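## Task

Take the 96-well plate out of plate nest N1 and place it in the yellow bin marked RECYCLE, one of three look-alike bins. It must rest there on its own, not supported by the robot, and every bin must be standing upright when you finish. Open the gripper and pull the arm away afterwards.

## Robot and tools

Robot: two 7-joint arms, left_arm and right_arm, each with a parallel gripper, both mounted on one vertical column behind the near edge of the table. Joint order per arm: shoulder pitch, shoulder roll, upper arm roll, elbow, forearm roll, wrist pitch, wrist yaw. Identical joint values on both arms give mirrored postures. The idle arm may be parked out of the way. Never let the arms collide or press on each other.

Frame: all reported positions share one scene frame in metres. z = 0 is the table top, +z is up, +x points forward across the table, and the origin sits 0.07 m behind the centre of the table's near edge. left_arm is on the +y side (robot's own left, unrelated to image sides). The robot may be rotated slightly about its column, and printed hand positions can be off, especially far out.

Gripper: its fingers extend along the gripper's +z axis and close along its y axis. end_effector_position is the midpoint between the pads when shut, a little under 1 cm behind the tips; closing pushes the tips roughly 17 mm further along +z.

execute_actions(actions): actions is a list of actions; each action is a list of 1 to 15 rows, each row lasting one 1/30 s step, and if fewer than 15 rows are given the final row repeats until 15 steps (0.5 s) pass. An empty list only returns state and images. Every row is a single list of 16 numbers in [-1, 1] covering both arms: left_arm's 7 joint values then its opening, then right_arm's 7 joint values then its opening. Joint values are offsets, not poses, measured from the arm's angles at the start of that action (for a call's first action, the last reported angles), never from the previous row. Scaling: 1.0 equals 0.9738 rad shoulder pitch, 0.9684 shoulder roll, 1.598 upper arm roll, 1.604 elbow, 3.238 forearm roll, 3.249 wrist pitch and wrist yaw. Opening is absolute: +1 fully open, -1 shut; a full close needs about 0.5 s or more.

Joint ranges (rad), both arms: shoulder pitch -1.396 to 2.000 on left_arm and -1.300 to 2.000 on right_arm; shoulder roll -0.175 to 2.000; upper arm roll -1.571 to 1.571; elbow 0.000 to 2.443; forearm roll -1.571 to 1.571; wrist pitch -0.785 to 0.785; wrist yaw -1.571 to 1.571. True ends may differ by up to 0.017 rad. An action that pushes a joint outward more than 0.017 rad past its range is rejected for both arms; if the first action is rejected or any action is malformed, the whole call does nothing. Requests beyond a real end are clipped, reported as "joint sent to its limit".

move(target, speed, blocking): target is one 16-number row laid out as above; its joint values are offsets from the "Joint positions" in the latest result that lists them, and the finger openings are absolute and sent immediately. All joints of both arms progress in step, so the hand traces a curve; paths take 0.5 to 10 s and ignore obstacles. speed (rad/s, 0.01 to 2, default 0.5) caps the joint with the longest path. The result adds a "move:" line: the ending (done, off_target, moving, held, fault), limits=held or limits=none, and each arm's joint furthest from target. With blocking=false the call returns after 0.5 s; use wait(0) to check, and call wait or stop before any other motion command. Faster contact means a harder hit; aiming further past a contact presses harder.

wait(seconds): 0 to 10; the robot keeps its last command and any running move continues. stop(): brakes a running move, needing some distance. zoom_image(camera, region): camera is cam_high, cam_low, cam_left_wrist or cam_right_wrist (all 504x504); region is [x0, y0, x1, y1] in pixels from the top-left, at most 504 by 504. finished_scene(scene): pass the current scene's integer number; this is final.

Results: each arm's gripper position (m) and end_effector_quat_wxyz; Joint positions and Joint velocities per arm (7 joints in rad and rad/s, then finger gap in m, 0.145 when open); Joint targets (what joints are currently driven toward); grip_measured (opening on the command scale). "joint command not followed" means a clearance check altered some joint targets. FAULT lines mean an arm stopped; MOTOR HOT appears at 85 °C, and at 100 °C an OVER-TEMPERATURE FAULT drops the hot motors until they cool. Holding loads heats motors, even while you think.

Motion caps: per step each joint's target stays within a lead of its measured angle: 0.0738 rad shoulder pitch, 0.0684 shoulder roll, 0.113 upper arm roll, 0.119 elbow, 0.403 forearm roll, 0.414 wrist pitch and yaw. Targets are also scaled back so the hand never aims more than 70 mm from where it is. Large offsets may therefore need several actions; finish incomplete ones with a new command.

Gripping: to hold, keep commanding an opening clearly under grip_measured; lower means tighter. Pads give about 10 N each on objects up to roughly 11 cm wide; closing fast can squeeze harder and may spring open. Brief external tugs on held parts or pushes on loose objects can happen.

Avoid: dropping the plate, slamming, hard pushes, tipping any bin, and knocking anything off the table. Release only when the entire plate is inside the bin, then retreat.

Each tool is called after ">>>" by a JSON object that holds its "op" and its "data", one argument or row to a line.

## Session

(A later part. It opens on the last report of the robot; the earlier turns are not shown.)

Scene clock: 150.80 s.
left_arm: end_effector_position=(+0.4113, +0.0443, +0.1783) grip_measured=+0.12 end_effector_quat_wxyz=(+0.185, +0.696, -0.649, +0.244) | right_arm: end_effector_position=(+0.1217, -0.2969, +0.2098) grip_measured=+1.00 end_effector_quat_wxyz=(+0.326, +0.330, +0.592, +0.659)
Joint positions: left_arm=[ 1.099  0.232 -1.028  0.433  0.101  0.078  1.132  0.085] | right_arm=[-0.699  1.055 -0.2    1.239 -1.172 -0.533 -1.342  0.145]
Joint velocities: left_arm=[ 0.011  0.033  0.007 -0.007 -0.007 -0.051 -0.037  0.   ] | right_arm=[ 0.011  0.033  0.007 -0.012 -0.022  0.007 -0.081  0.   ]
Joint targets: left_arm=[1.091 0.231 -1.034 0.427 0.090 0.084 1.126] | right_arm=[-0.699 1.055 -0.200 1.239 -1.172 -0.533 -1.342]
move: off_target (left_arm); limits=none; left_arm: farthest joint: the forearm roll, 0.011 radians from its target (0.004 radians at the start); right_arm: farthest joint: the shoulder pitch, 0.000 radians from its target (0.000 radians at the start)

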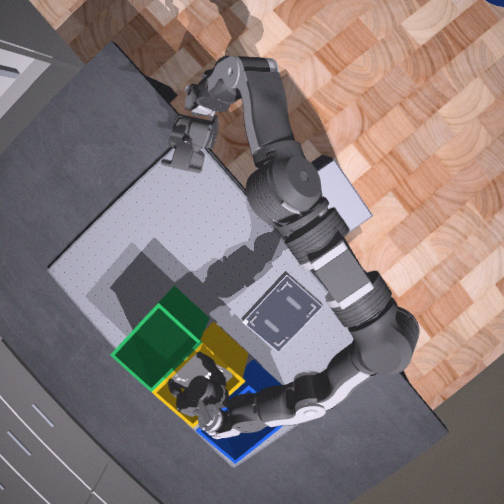

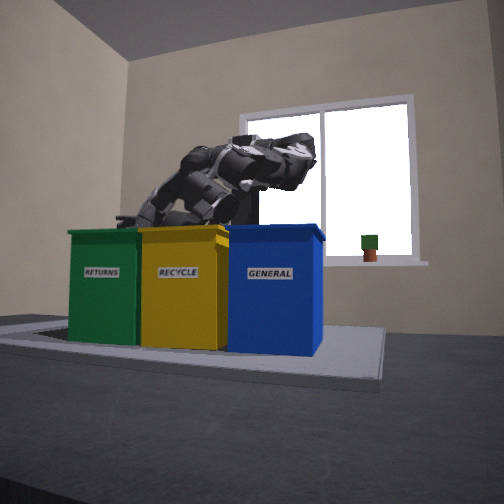

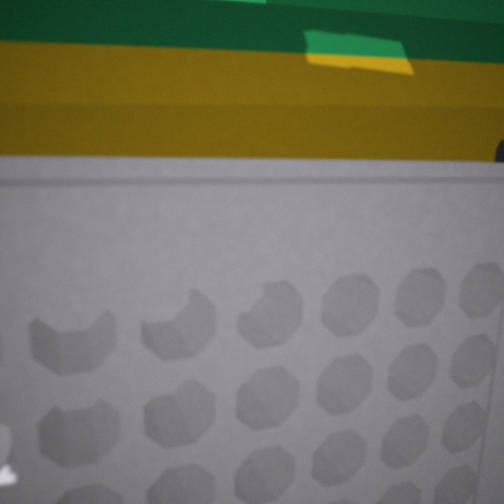

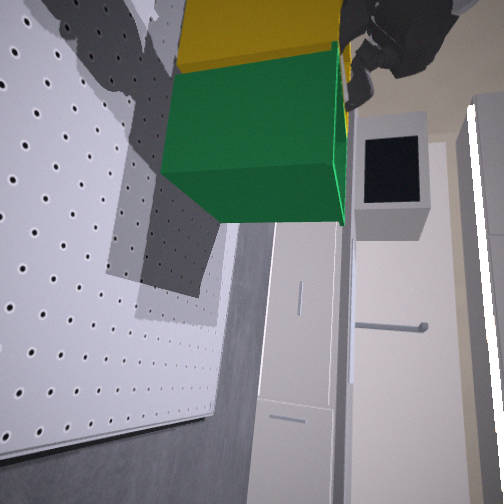

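>>> {"op": "move", "data": {
  "target": [-0.0072,0.0333,-0.0017,0.0379,-0.0029,0.0143,0.0028,-0.35,0,0,0,0,0,0,0,1],
  "speed": 0.1
}}

>>> {"op": "zoom_image", "data": {
  "camera": "cam_high",
  "region": [200, 355, 250, 405]
}}

>>> {"op": "zoom_image", "data": {
  "camera": "cam_high",
  "region": [150, 345, 210, 405]
}}

Scene clock: 153.00 s.
left_arm: end_effector_position=(+0.4115, +0.0485, +0.1830) grip_measured=+0.12 end_effector_quat_wxyz=(+0.178, +0.700, -0.648, +0.241) | right_arm: end_effector_position=(+0.1217, -0.2969, +0.2098) grip_measured=+1.00 end_effector_quat_wxyz=(+0.326, +0.330, +0.592, +0.659)
Joint positions: left_arm=[ 1.097  0.263 -1.028  0.492  0.095  0.121  1.134  0.085] | right_arm=[-0.699  1.055 -0.2    1.239 -1.172 -0.533 -1.342  0.145]
Joint velocities: left_arm=[-0.011 -0.011  0.002 -0.007 -0.022  0.007 -0.081  0.   ] | right_arm=[-0.099  0.033  0.007  0.007  0.022 -0.007 -0.051  0.   ]
Joint targets: left_arm=[1.092 0.265 -1.031 0.494 0.091 0.124 1.141] | right_arm=[-0.699 1.055 -0.200 1.239 -1.172 -0.533 -1.342]
move: done; limits=none; left_arm: farthest joint: the wrist yaw, 0.007 radians from its target (0.009 radians at the start); right_arm: farthest joint: the shoulder pitch, 0.000 radians from its target (0.000 radians at the start)

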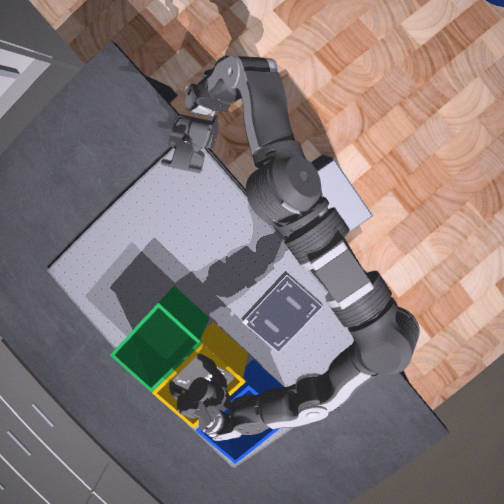

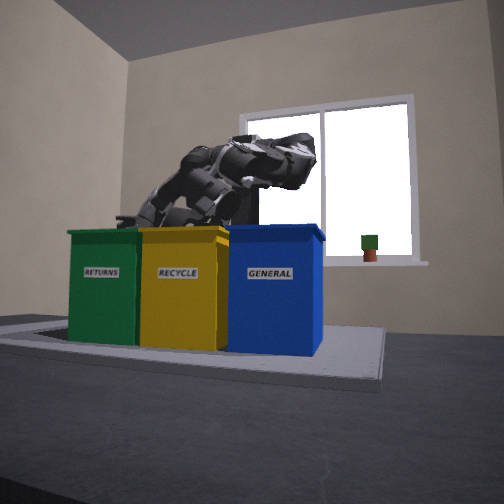

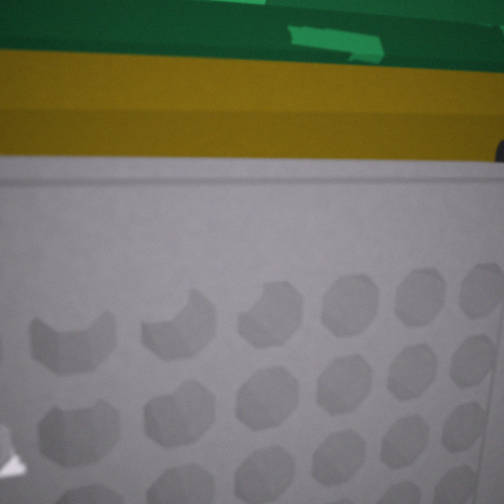

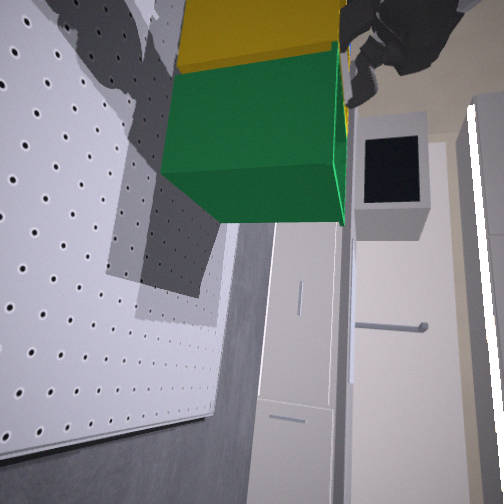

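Region (200, 355, 250, 405) of cam_high's 504x504 image, scaled by 10.080, with more detail than that image has.

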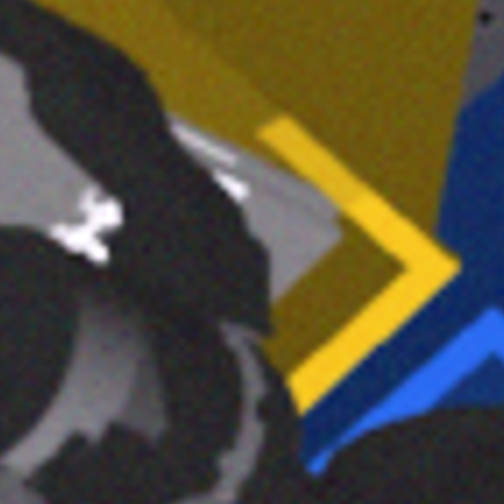

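Region (150, 345, 210, 405) of cam_high's 504x504 image, scaled by 8.400, with more detail than that image has.

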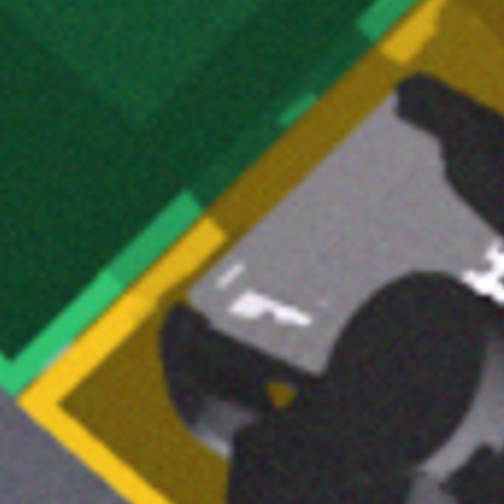

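>>> {"op": "execute_actions", "data": {
  "actions": []
}}

Scene clock: 153.63 s.
left_arm: end_effector_position=(+0.4115, +0.0485, +0.1830) grip_measured=+0.12 end_effector_quat_wxyz=(+0.178, +0.700, -0.648, +0.241) | right_arm: end_effector_position=(+0.1217, -0.2969, +0.2098) grip_measured=+1.00 end_effector_quat_wxyz=(+0.326, +0.330, +0.592, +0.659)
Joint positions: left_arm=[ 1.097  0.263 -1.028  0.492  0.095  0.121  1.134  0.085] | right_arm=[-0.699  1.055 -0.2    1.239 -1.172 -0.533 -1.342  0.145]
Joint velocities: left_arm=[ 0.033  0.011 -0.002 -0.002 -0.051  0.007  0.007  0.   ] | right_arm=[-0.033 -0.077 -0.007 -0.002 -0.022 -0.051  0.007  0.   ]
Joint targets: left_arm=[1.092 0.265 -1.031 0.494 0.091 0.124 1.141] | right_arm=[-0.699 1.055 -0.200 1.239 -1.172 -0.533 -1.342]

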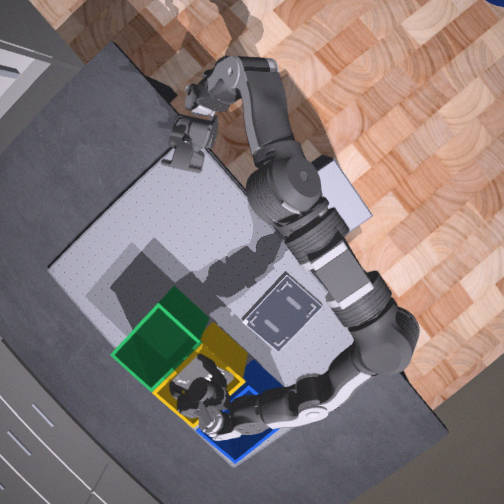

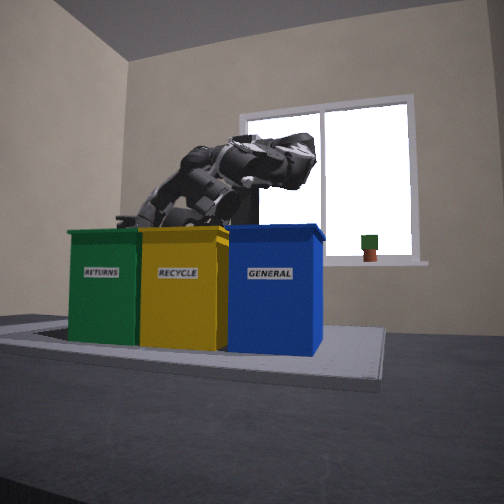

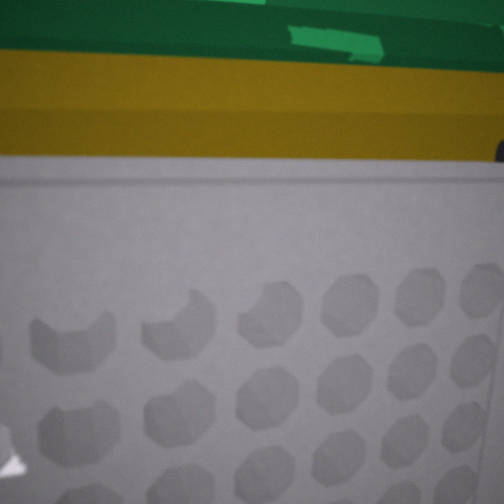

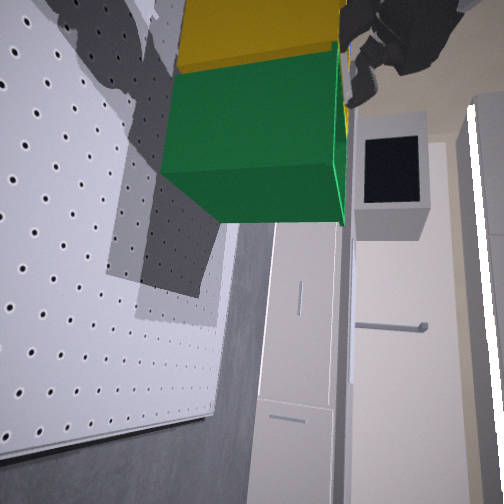

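>>> {"op": "move", "data": {
  "target": [-0.0086,-0.0259,-0.0040,-0.0371,-0.0016,-0.0117,-0.0018,-0.35,0,0,0,0,0,0,0,1],
  "speed": 0.04
}}

Scene clock: 155.43 s.
left_arm: end_effector_position=(+0.4095, +0.0483, +0.1747) grip_measured=+0.12 end_effector_quat_wxyz=(+0.183, +0.700, -0.649, +0.237) | right_arm: end_effector_position=(+0.1217, -0.2969, +0.2098) grip_measured=+1.00 end_effector_quat_wxyz=(+0.326, +0.330, +0.592, +0.659)
Joint positions: left_arm=[ 1.093  0.238 -1.031  0.436  0.093  0.085  1.134  0.085] | right_arm=[-0.699  1.055 -0.2    1.239 -1.172 -0.533 -1.342  0.145]
Joint velocities: left_arm=[ 0.055 -0.011 -0.007 -0.002  0.037 -0.022 -0.007  0.   ] | right_arm=[ 0.055 -0.099 -0.017  0.002 -0.037  0.022  0.007  0.   ]
Joint targets: left_arm=[1.088 0.237 -1.034 0.433 0.090 0.083 1.128] | right_arm=[-0.699 1.055 -0.200 1.239 -1.172 -0.533 -1.342]
move: done; limits=none; left_arm: farthest joint: the wrist yaw, 0.006 radians from its target (0.006 radians at the start); right_arm: farthest joint: the shoulder pitch, 0.000 radians from its target (0.000 radians at the start)

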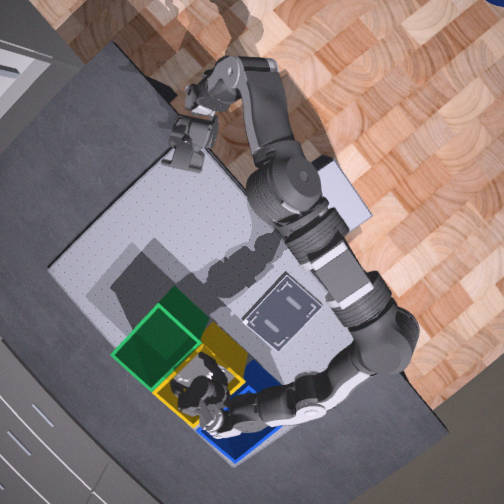

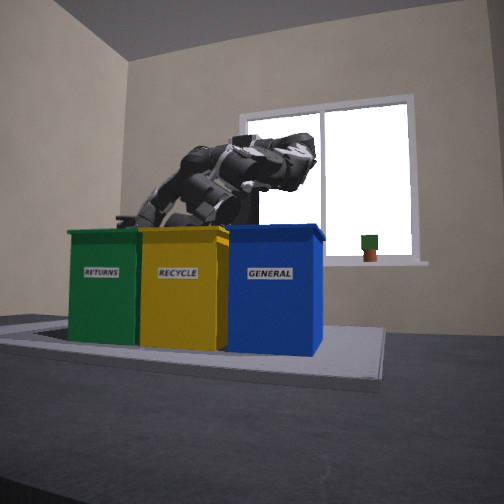

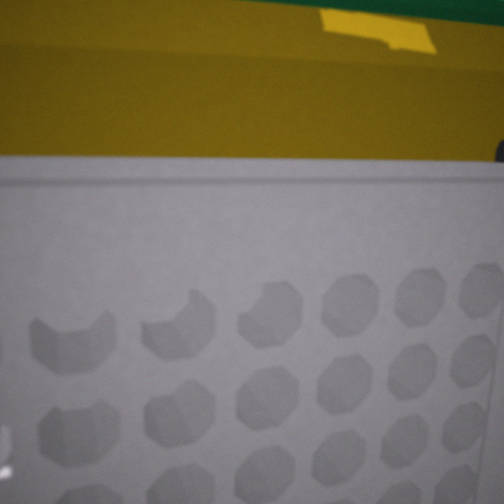

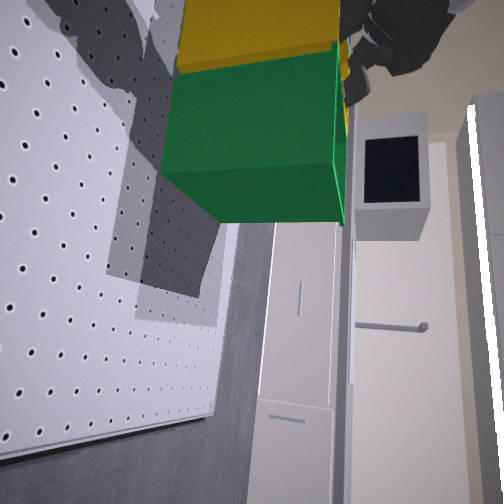

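>>> {"op": "zoom_image", "data": {
  "camera": "cam_right_wrist",
  "region": [320, 20, 420, 140]
}}

>>> {"op": "zoom_image", "data": {
  "camera": "cam_high",
  "region": [150, 335, 260, 445]
}}

Region (320, 20, 420, 140) of cam_right_wrist's 504x504 image, scaled by 4.200, with more detail than that image has.

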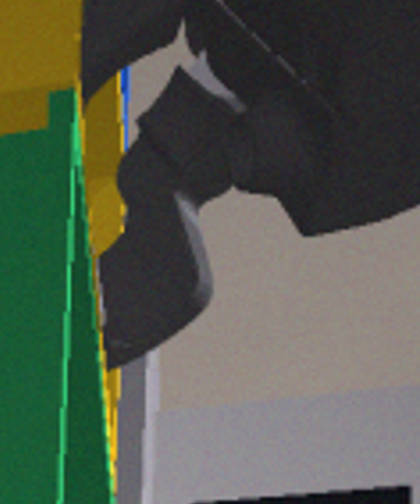

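Region (150, 335, 260, 445) of cam_high's 504x504 image, scaled by 4.582, with more detail than that image has.

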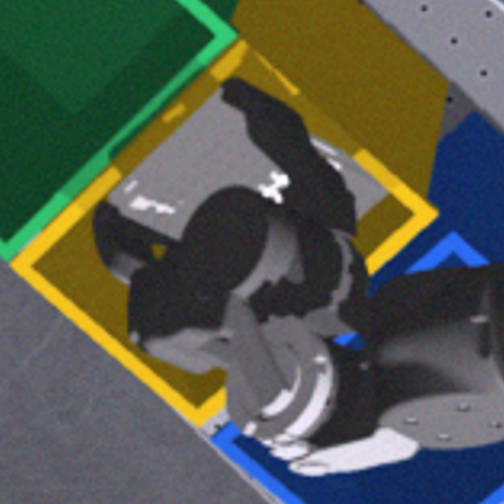

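>>> {"op": "move", "data": {
  "target": [-0.0052,-0.0171,-0.0016,-0.0280,-0.0010,-0.0094,-0.0040,-0.35,0,0,0,0,0,0,0,1],
  "speed": 0.035
}}

>>> {"op": "zoom_image", "data": {
  "camera": "cam_right_wrist",
  "region": [320, 20, 420, 140]
}}

>>> {"op": "zoom_image", "data": {
  "camera": "cam_low",
  "region": [130, 190, 250, 250]
}}

Scene clock: 157.63 s.
left_arm: end_effector_position=(+0.4100, +0.0490, +0.1700) grip_measured=+0.12 end_effector_quat_wxyz=(+0.183, +0.701, -0.647, +0.238) | right_arm: end_effector_position=(+0.1217, -0.2969, +0.2098) grip_measured=+1.00 end_effector_quat_wxyz=(+0.326, +0.330, +0.592, +0.659)
Joint positions: left_arm=[ 1.093  0.222 -1.031  0.394  0.093  0.057  1.127  0.085] | right_arm=[-0.699  1.055 -0.2    1.239 -1.172 -0.533 -1.342  0.145]
Joint velocities: left_arm=[ 0.033  0.055 -0.002 -0.002 -0.007  0.037  0.022 -0.   ] | right_arm=[-0.033 -0.033  0.002 -0.007 -0.037 -0.037  0.037 -0.   ]
Joint targets: left_arm=[1.088 0.221 -1.034 0.391 0.090 0.055 1.121] | right_arm=[-0.699 1.055 -0.200 1.239 -1.172 -0.533 -1.342]
move: done; limits=none; left_arm: farthest joint: the wrist yaw, 0.006 radians from its target (0.013 radians at the start); right_arm: farthest joint: the shoulder pitch, 0.000 radians from its target (0.000 radians at the start)

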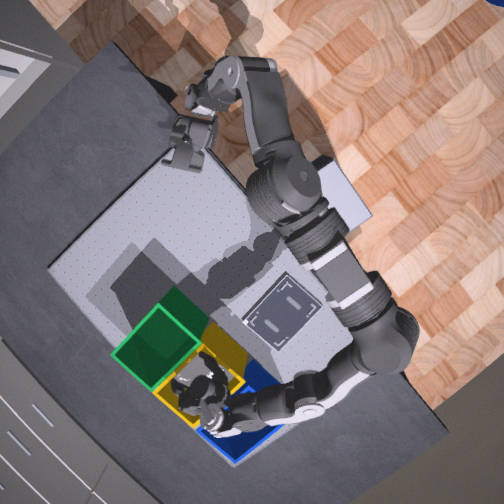

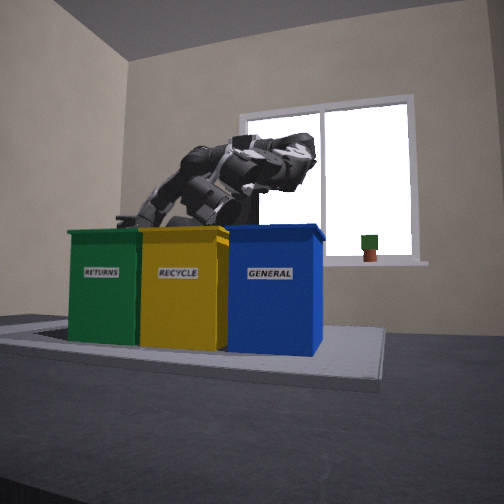

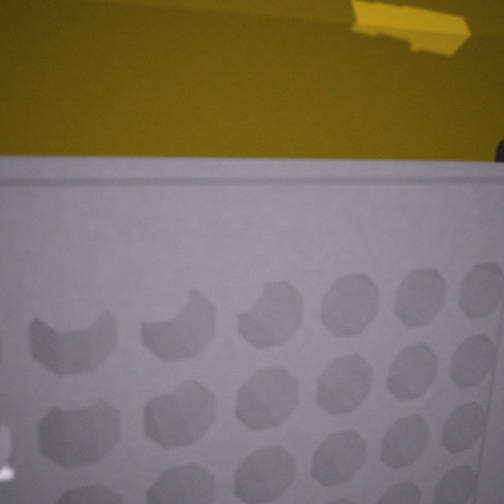

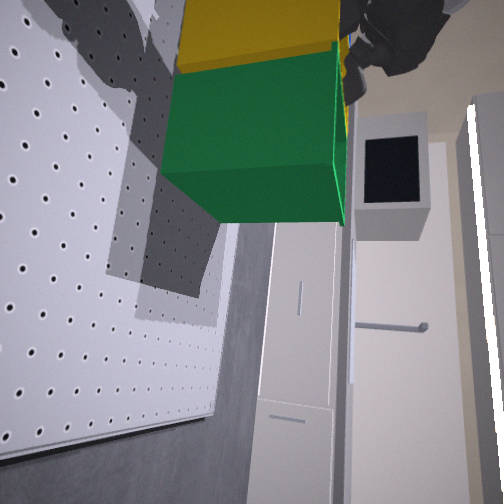

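Region (320, 20, 420, 140) of cam_right_wrist's 504x504 image, scaled by 4.200, with more detail than that image has.

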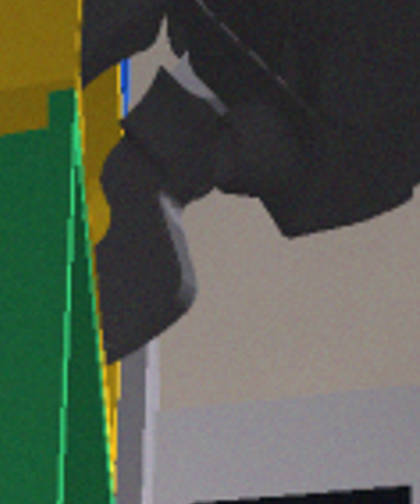

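Region (130, 190, 250, 250) of cam_low's 504x504 image, scaled by 4.200, with more detail than that image has.

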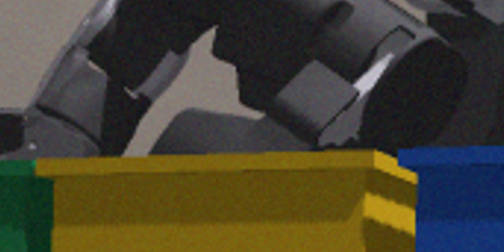

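>>> {"op": "zoom_image", "data": {
  "camera": "cam_high",
  "region": [150, 340, 220, 410]
}}

>>> {"op": "zoom_image", "data": {
  "camera": "cam_high",
  "region": [195, 345, 255, 405]
}}

Region (150, 340, 220, 410) of cam_high's 504x504 image, scaled by 7.200, with more detail than that image has.

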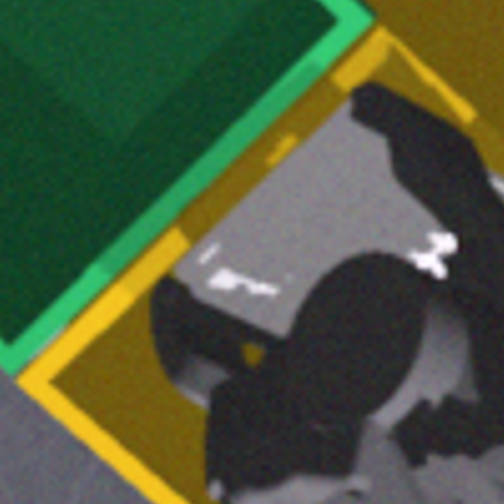

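Region (195, 345, 255, 405) of cam_high's 504x504 image, scaled by 8.400, with more detail than that image has.

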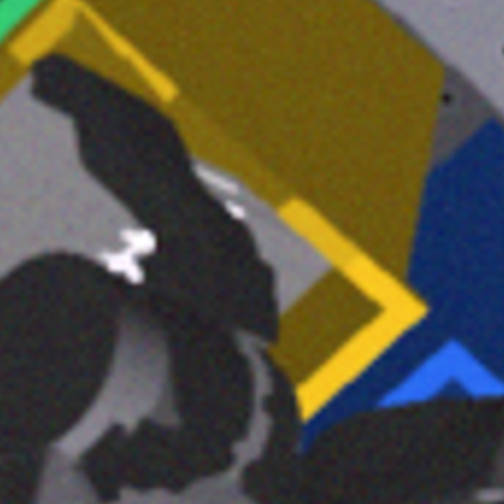

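>>> {"op": "move", "data": {
  "target": [-0.0045,-0.0130,-0.0026,-0.0191,-0.0011,-0.0062,-0.0031,-0.35,0,0,0,0,0,0,0,1],
  "speed": 0.035
}}

>>> {"op": "zoom_image", "data": {
  "camera": "cam_low",
  "region": [130, 190, 250, 250]
}}

Scene clock: 159.53 s.
left_arm: end_effector_position=(+0.4099, +0.0491, +0.1667) grip_measured=+0.12 end_effector_quat_wxyz=(+0.183, +0.701, -0.647, +0.238) | right_arm: end_effector_position=(+0.1217, -0.2969, +0.2098) grip_measured=+1.00 end_effector_quat_wxyz=(+0.326, +0.330, +0.592, +0.659)
Joint positions: left_arm=[ 1.093  0.21  -1.032  0.366  0.093  0.04   1.123  0.085] | right_arm=[-0.699  1.055 -0.2    1.239 -1.172 -0.533 -1.342  0.145]
Joint velocities: left_arm=[-0.011  0.011  0.007 -0.002  0.051 -0.037 -0.037  0.   ] | right_arm=[ 0.033 -0.033  0.002 -0.007 -0.066  0.022 -0.007  0.   ]
Joint targets: left_arm=[1.089 0.209 -1.035 0.363 0.089 0.037 1.117] | right_arm=[-0.699 1.055 -0.200 1.239 -1.172 -0.533 -1.342]
move: done; limits=none; left_arm: farthest joint: the wrist yaw, 0.006 radians from its target (0.010 radians at the start); right_arm: farthest joint: the shoulder pitch, 0.000 radians from its target (0.000 radians at the start)

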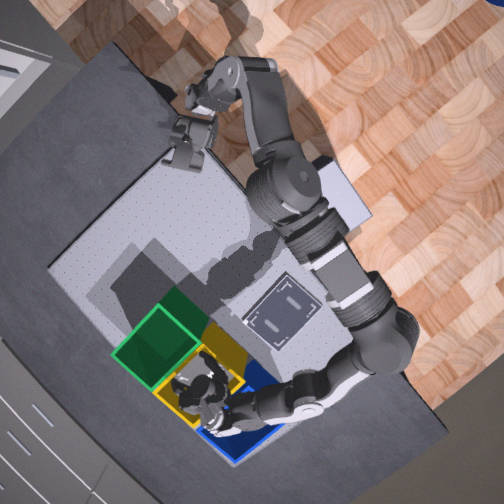

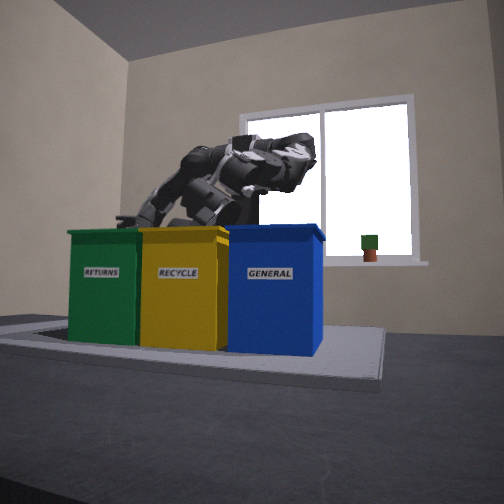

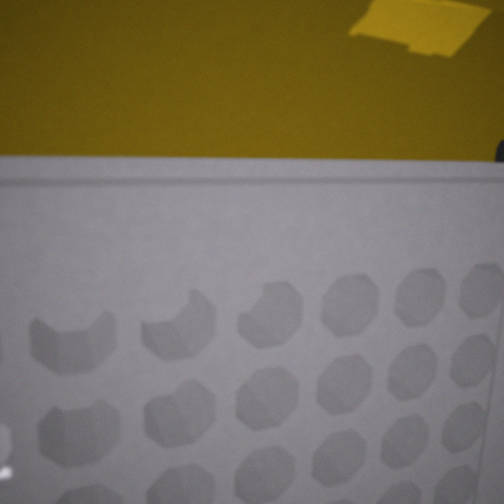

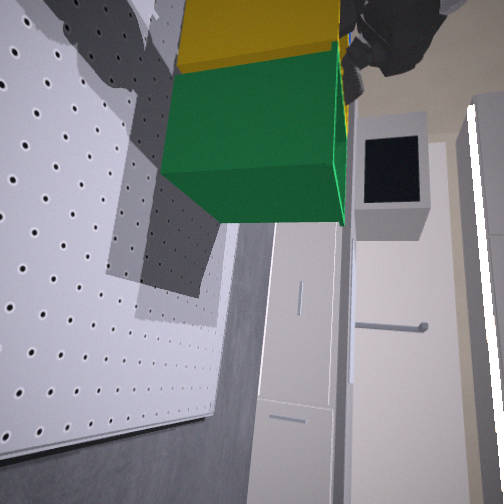

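Region (130, 190, 250, 250) of cam_low's 504x504 image, scaled by 4.200, with more detail than that image has.

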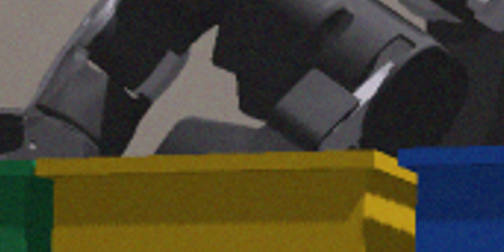

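>>> {"op": "execute_actions", "data": {
  "actions": [
    [[-0.004,-0.001,-0.002,-0.002,-0.001,-0.001,-0.002,-0.2,0,0,0,0,0,0,0,1],[-0.004,-0.001,-0.002,-0.002,-0.001,-0.001,-0.002,-0.1,0,0,0,0,0,0,0,1],[-0.004,-0.001,-0.002,-0.002,-0.001,-0.001,-0.002,0.0,0,0,0,0,0,0,0,1],[-0.004,-0.001,-0.002,-0.002,-0.001,-0.001,-0.002,0.06,0,0,0,0,0,0,0,1],[-0.004,-0.001,-0.002,-0.002,-0.001,-0.001,-0.002,0.1,0,0,0,0,0,0,0,1],[-0.004,-0.001,-0.002,-0.002,-0.001,-0.001,-0.002,0.13,0,0,0,0,0,0,0,1],[-0.004,-0.001,-0.002,-0.002,-0.001,-0.001,-0.002,0.16,0,0,0,0,0,0,0,1],[-0.004,-0.001,-0.002,-0.002,-0.001,-0.001,-0.002,0.19,0,0,0,0,0,0,0,1],[-0.004,-0.001,-0.002,-0.002,-0.001,-0.001,-0.002,0.22,0,0,0,0,0,0,0,1],[-0.004,-0.001,-0.002,-0.002,-0.001,-0.001,-0.002,0.25,0,0,0,0,0,0,0,1]]
  ]
}}

>>> {"op": "wait", "data": {
  "seconds": 0.5
}}

Scene clock: 160.23 s.
left_arm: end_effector_position=(+0.4100, +0.0494, +0.1666) grip_measured=+0.25 end_effector_quat_wxyz=(+0.183, +0.701, -0.647, +0.237) | right_arm: end_effector_position=(+0.1217, -0.2969, +0.2098) grip_measured=+1.00 end_effector_quat_wxyz=(+0.326, +0.330, +0.592, +0.659)
Joint positions: left_arm=[ 1.093  0.21  -1.032  0.365  0.091  0.039  1.123  0.094] | right_arm=[-0.699  1.055 -0.2    1.239 -1.172 -0.533 -1.342  0.145]
Joint velocities: left_arm=[-0.099 -0.055  0.002  0.002 -0.037 -0.066 -0.007 -0.   ] | right_arm=[-0.011  0.011  0.002  0.007  0.007 -0.022  0.066 -0.   ]
Joint targets: left_arm=[1.089 0.209 -1.035 0.363 0.089 0.037 1.117] | right_arm=[-0.699 1.055 -0.200 1.239 -1.172 -0.533 -1.342]

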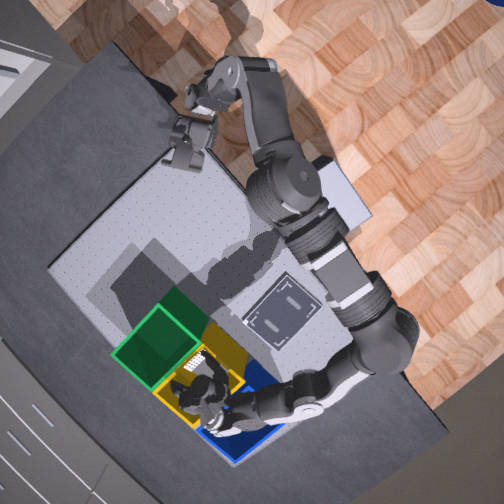

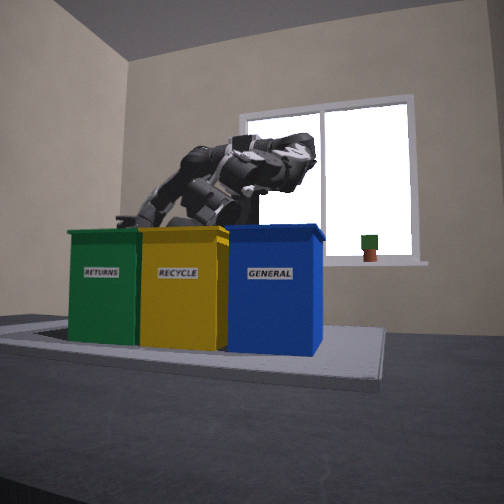

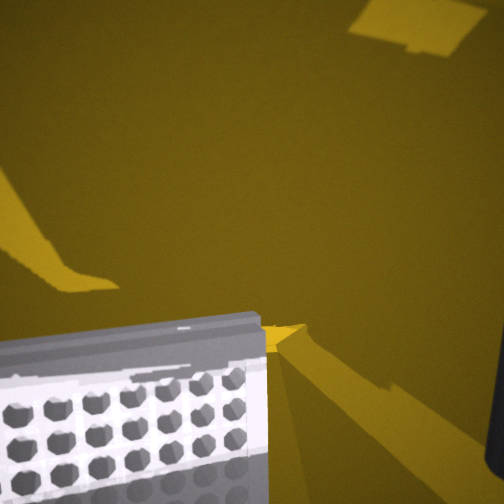

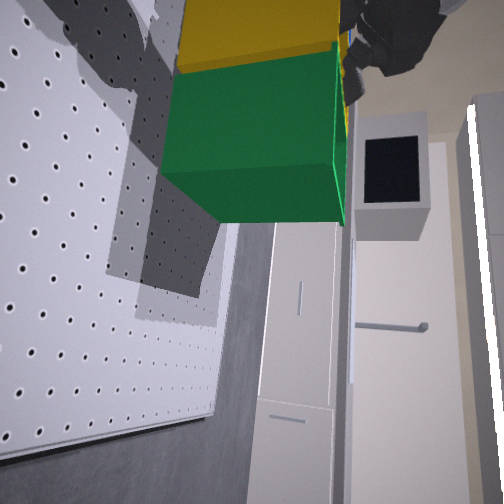

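Scene clock: 160.73 s.
left_arm: end_effector_position=(+0.4100, +0.0494, +0.1666) grip_measured=+0.25 end_effector_quat_wxyz=(+0.183, +0.701, -0.647, +0.237) | right_arm: end_effector_position=(+0.1217, -0.2969, +0.2098) grip_measured=+1.00 end_effector_quat_wxyz=(+0.326, +0.330, +0.592, +0.659)
Joint positions: left_arm=[ 1.093  0.21  -1.032  0.365  0.091  0.039  1.123  0.094] | right_arm=[-0.699  1.055 -0.2    1.239 -1.172 -0.533 -1.342  0.145]
Joint velocities: left_arm=[ 0.011 -0.033  0.007  0.012  0.007 -0.037 -0.007 -0.   ] | right_arm=[-0.011  0.033 -0.002 -0.012 -0.051 -0.051 -0.007  0.   ]
Joint targets: left_arm=[1.089 0.209 -1.035 0.363 0.089 0.037 1.117] | right_arm=[-0.699 1.055 -0.200 1.239 -1.172 -0.533 -1.342]
wait: 0.50 s; at rest by 0.17 s

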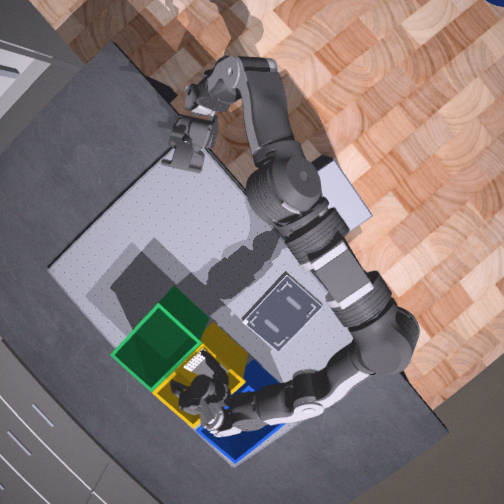

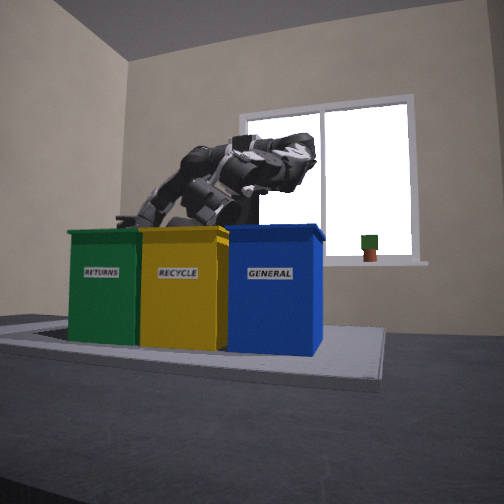

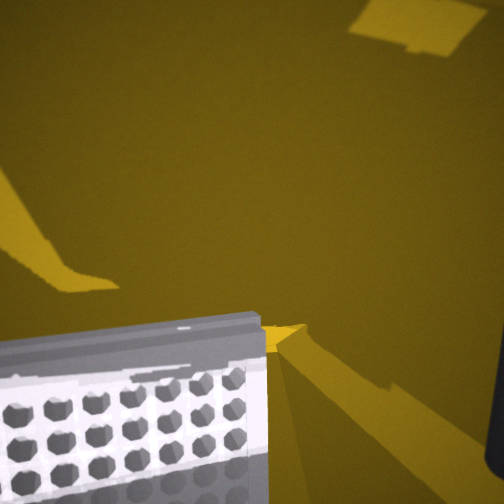

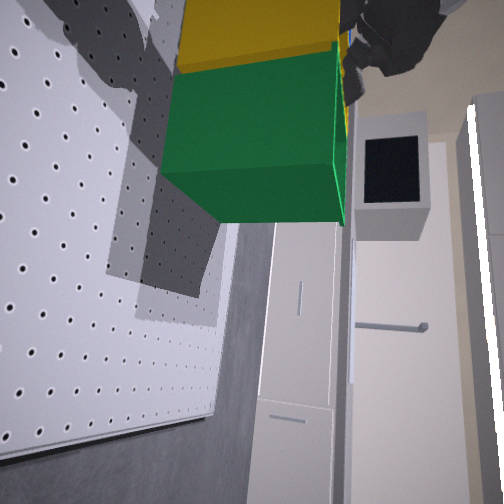

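>>> {"op": "move", "data": {
  "target": [0,0.0707,0.0018,0.0979,0.0004,0.0316,0.0076,0.15,0,0,0,0,0,0,0,1],
  "speed": 0.15
}}

Scene clock: 162.40 s.
left_arm: end_effector_position=(+0.4096, +0.0508, +0.1836) grip_measured=+0.15 end_effector_quat_wxyz=(+0.177, +0.701, -0.650, +0.236) | right_arm: end_effector_position=(+0.1217, -0.2969, +0.2098) grip_measured=+1.00 end_effector_quat_wxyz=(+0.326, +0.330, +0.592, +0.659)
Joint positions: left_arm=[ 1.093  0.278 -1.032  0.521  0.091  0.139  1.141  0.087] | right_arm=[-0.699  1.055 -0.2    1.239 -1.172 -0.533 -1.342  0.145]
Joint velocities: left_arm=[-0.011 -0.011  0.007 -0.017 -0.022  0.007 -0.051  0.   ] | right_arm=[-0.011 -0.099 -0.002 -0.002 -0.066 -0.007  0.022  0.   ]
Joint targets: left_arm=[1.093 0.279 -1.030 0.522 0.093 0.142 1.147] | right_arm=[-0.699 1.055 -0.200 1.239 -1.172 -0.533 -1.342]
move: done; limits=none; left_arm: farthest joint: the wrist yaw, 0.006 radians from its target (0.025 radians at the start); right_arm: farthest joint: the shoulder pitch, 0.000 radians from its target (0.000 radians at the start)

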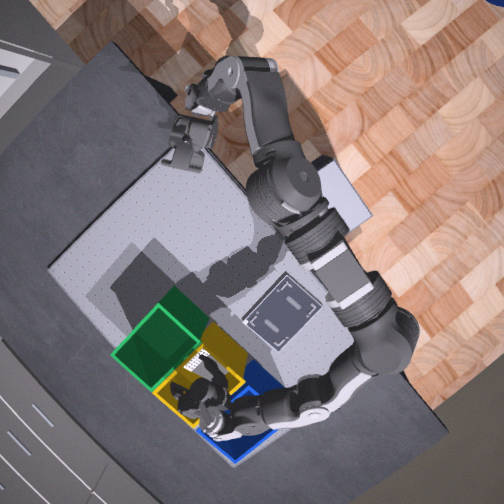

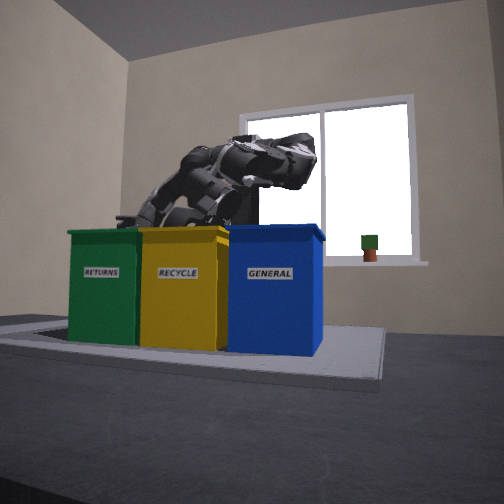

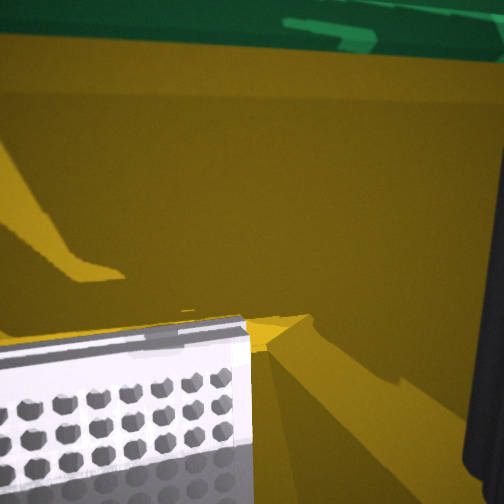

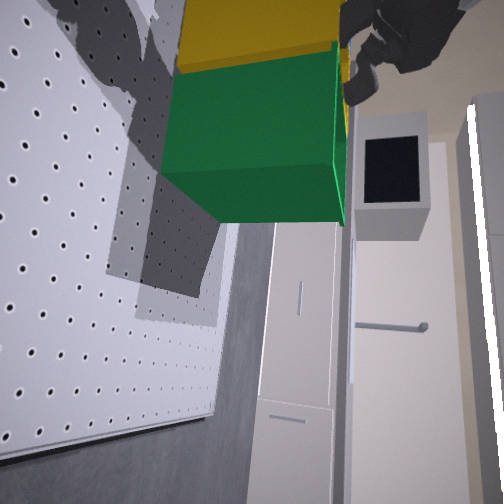

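>>> {"op": "move", "data": {
  "target": [0.0399,0.0764,0.0104,0.1072,0.0022,0.0429,0.0207,0.15,0,0,0,0,0,0,0,1],
  "speed": 0.3
}}

Scene clock: 163.40 s.
left_arm: end_effector_position=(+0.4095, +0.0508, +0.2206) grip_measured=+0.15 end_effector_quat_wxyz=(+0.177, +0.702, -0.649, +0.235) | right_arm: end_effector_position=(+0.1217, -0.2969, +0.2098) grip_measured=+1.00 end_effector_quat_wxyz=(+0.326, +0.330, +0.592, +0.659)
Joint positions: left_arm=[ 1.132  0.351 -1.018  0.692  0.098  0.276  1.203  0.087] | right_arm=[-0.699  1.055 -0.2    1.239 -1.172 -0.533 -1.342  0.145]
Joint velocities: left_arm=[ 0.033 -0.055  0.002 -0.002  0.037 -0.037 -0.037  0.   ] | right_arm=[-0.099  0.099 -0.007  0.002  0.037 -0.022  0.081  0.   ]
Joint targets: left_arm=[1.132 0.352 -1.016 0.693 0.099 0.278 1.208] | right_arm=[-0.699 1.055 -0.200 1.239 -1.172 -0.533 -1.342]
move: done; limits=none; left_arm: farthest joint: the wrist yaw, 0.006 radians from its target (0.067 radians at the start); right_arm: farthest joint: the shoulder pitch, 0.000 radians from its target (0.000 radians at the start)

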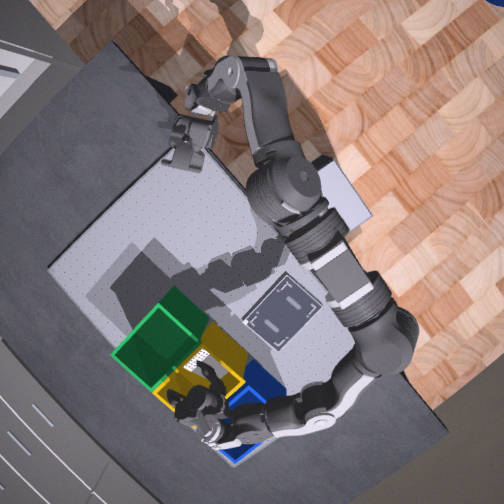

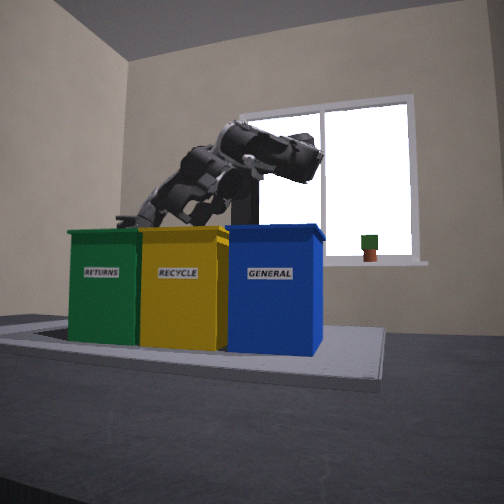

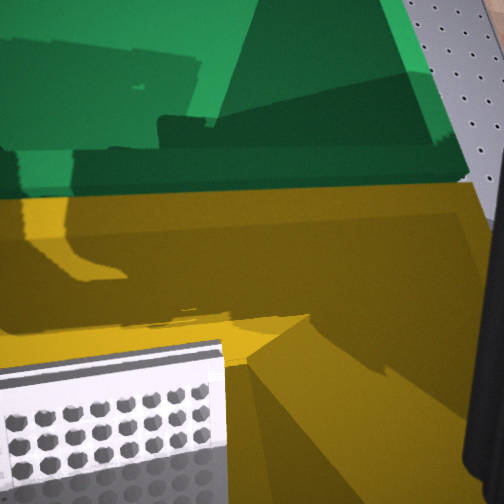

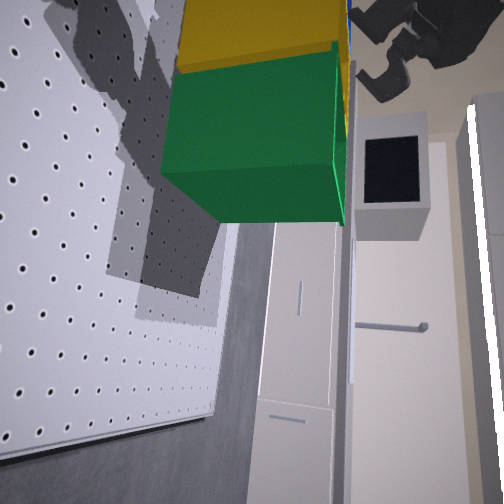

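>>> {"op": "move", "data": {
  "target": [0.0929,0.1175,0.0240,0.1265,0.0215,0.0140,-0.0043,0.15,0,0,0,0,0,0,0,1],
  "speed": 0.5
}}

Scene clock: 164.30 s.
left_arm: end_effector_position=(+0.4246, +0.0513, +0.2995) grip_measured=+0.15 end_effector_quat_wxyz=(+0.155, +0.666, -0.656, +0.320) | right_arm: end_effector_position=(+0.1217, -0.2969, +0.2098) grip_measured=+1.00 end_effector_quat_wxyz=(+0.326, +0.330, +0.592, +0.659)
Joint positions: left_arm=[ 1.227  0.466 -0.979  0.894  0.166  0.318  1.194  0.087] | right_arm=[-0.699  1.055 -0.2    1.239 -1.172 -0.533 -1.342  0.145]
Joint velocities: left_arm=[-0.099 -0.077 -0.012 -0.002 -0.051 -0.051  0.022 -0.   ] | right_arm=[-0.033  0.055 -0.017  0.002 -0.051 -0.037  0.022  0.   ]
Joint targets: left_arm=[1.223 0.465 -0.980 0.894 0.168 0.321 1.189] | right_arm=[-0.699 1.055 -0.200 1.239 -1.172 -0.533 -1.342]
move: done; limits=none; left_arm: farthest joint: the shoulder pitch, 0.005 radians from its target (0.090 radians at the start); right_arm: farthest joint: the shoulder pitch, 0.000 radians from its target (0.000 radians at the start)

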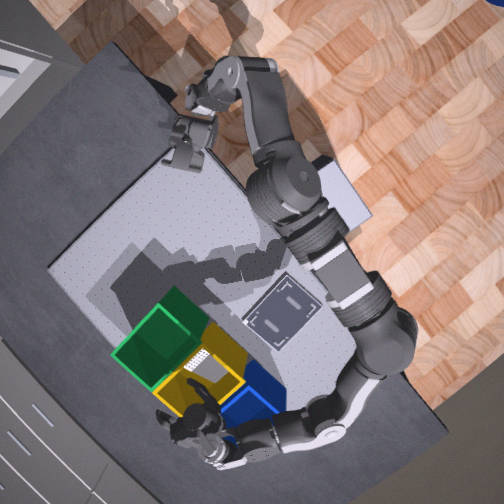

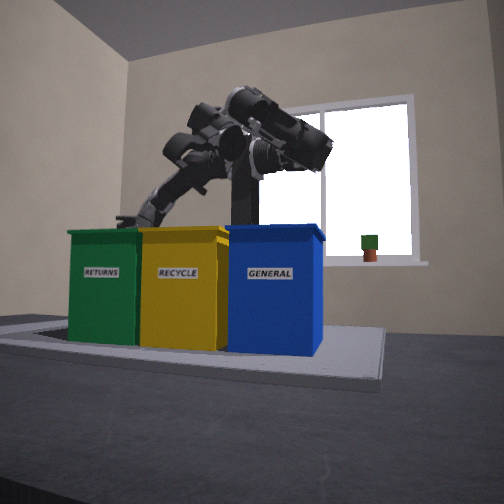

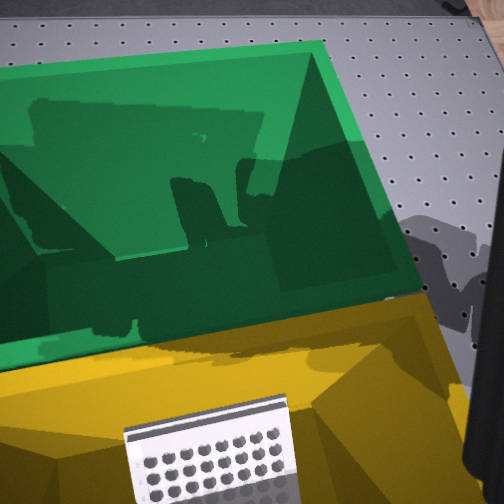

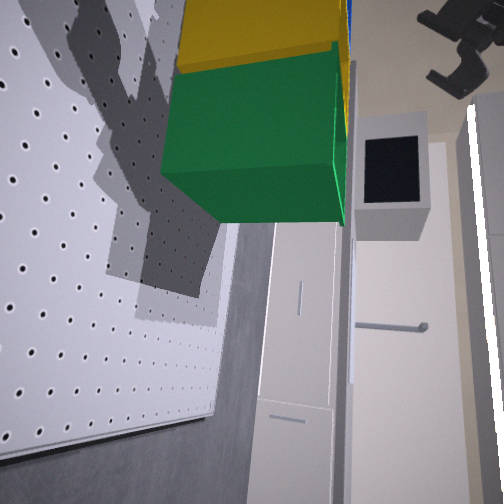

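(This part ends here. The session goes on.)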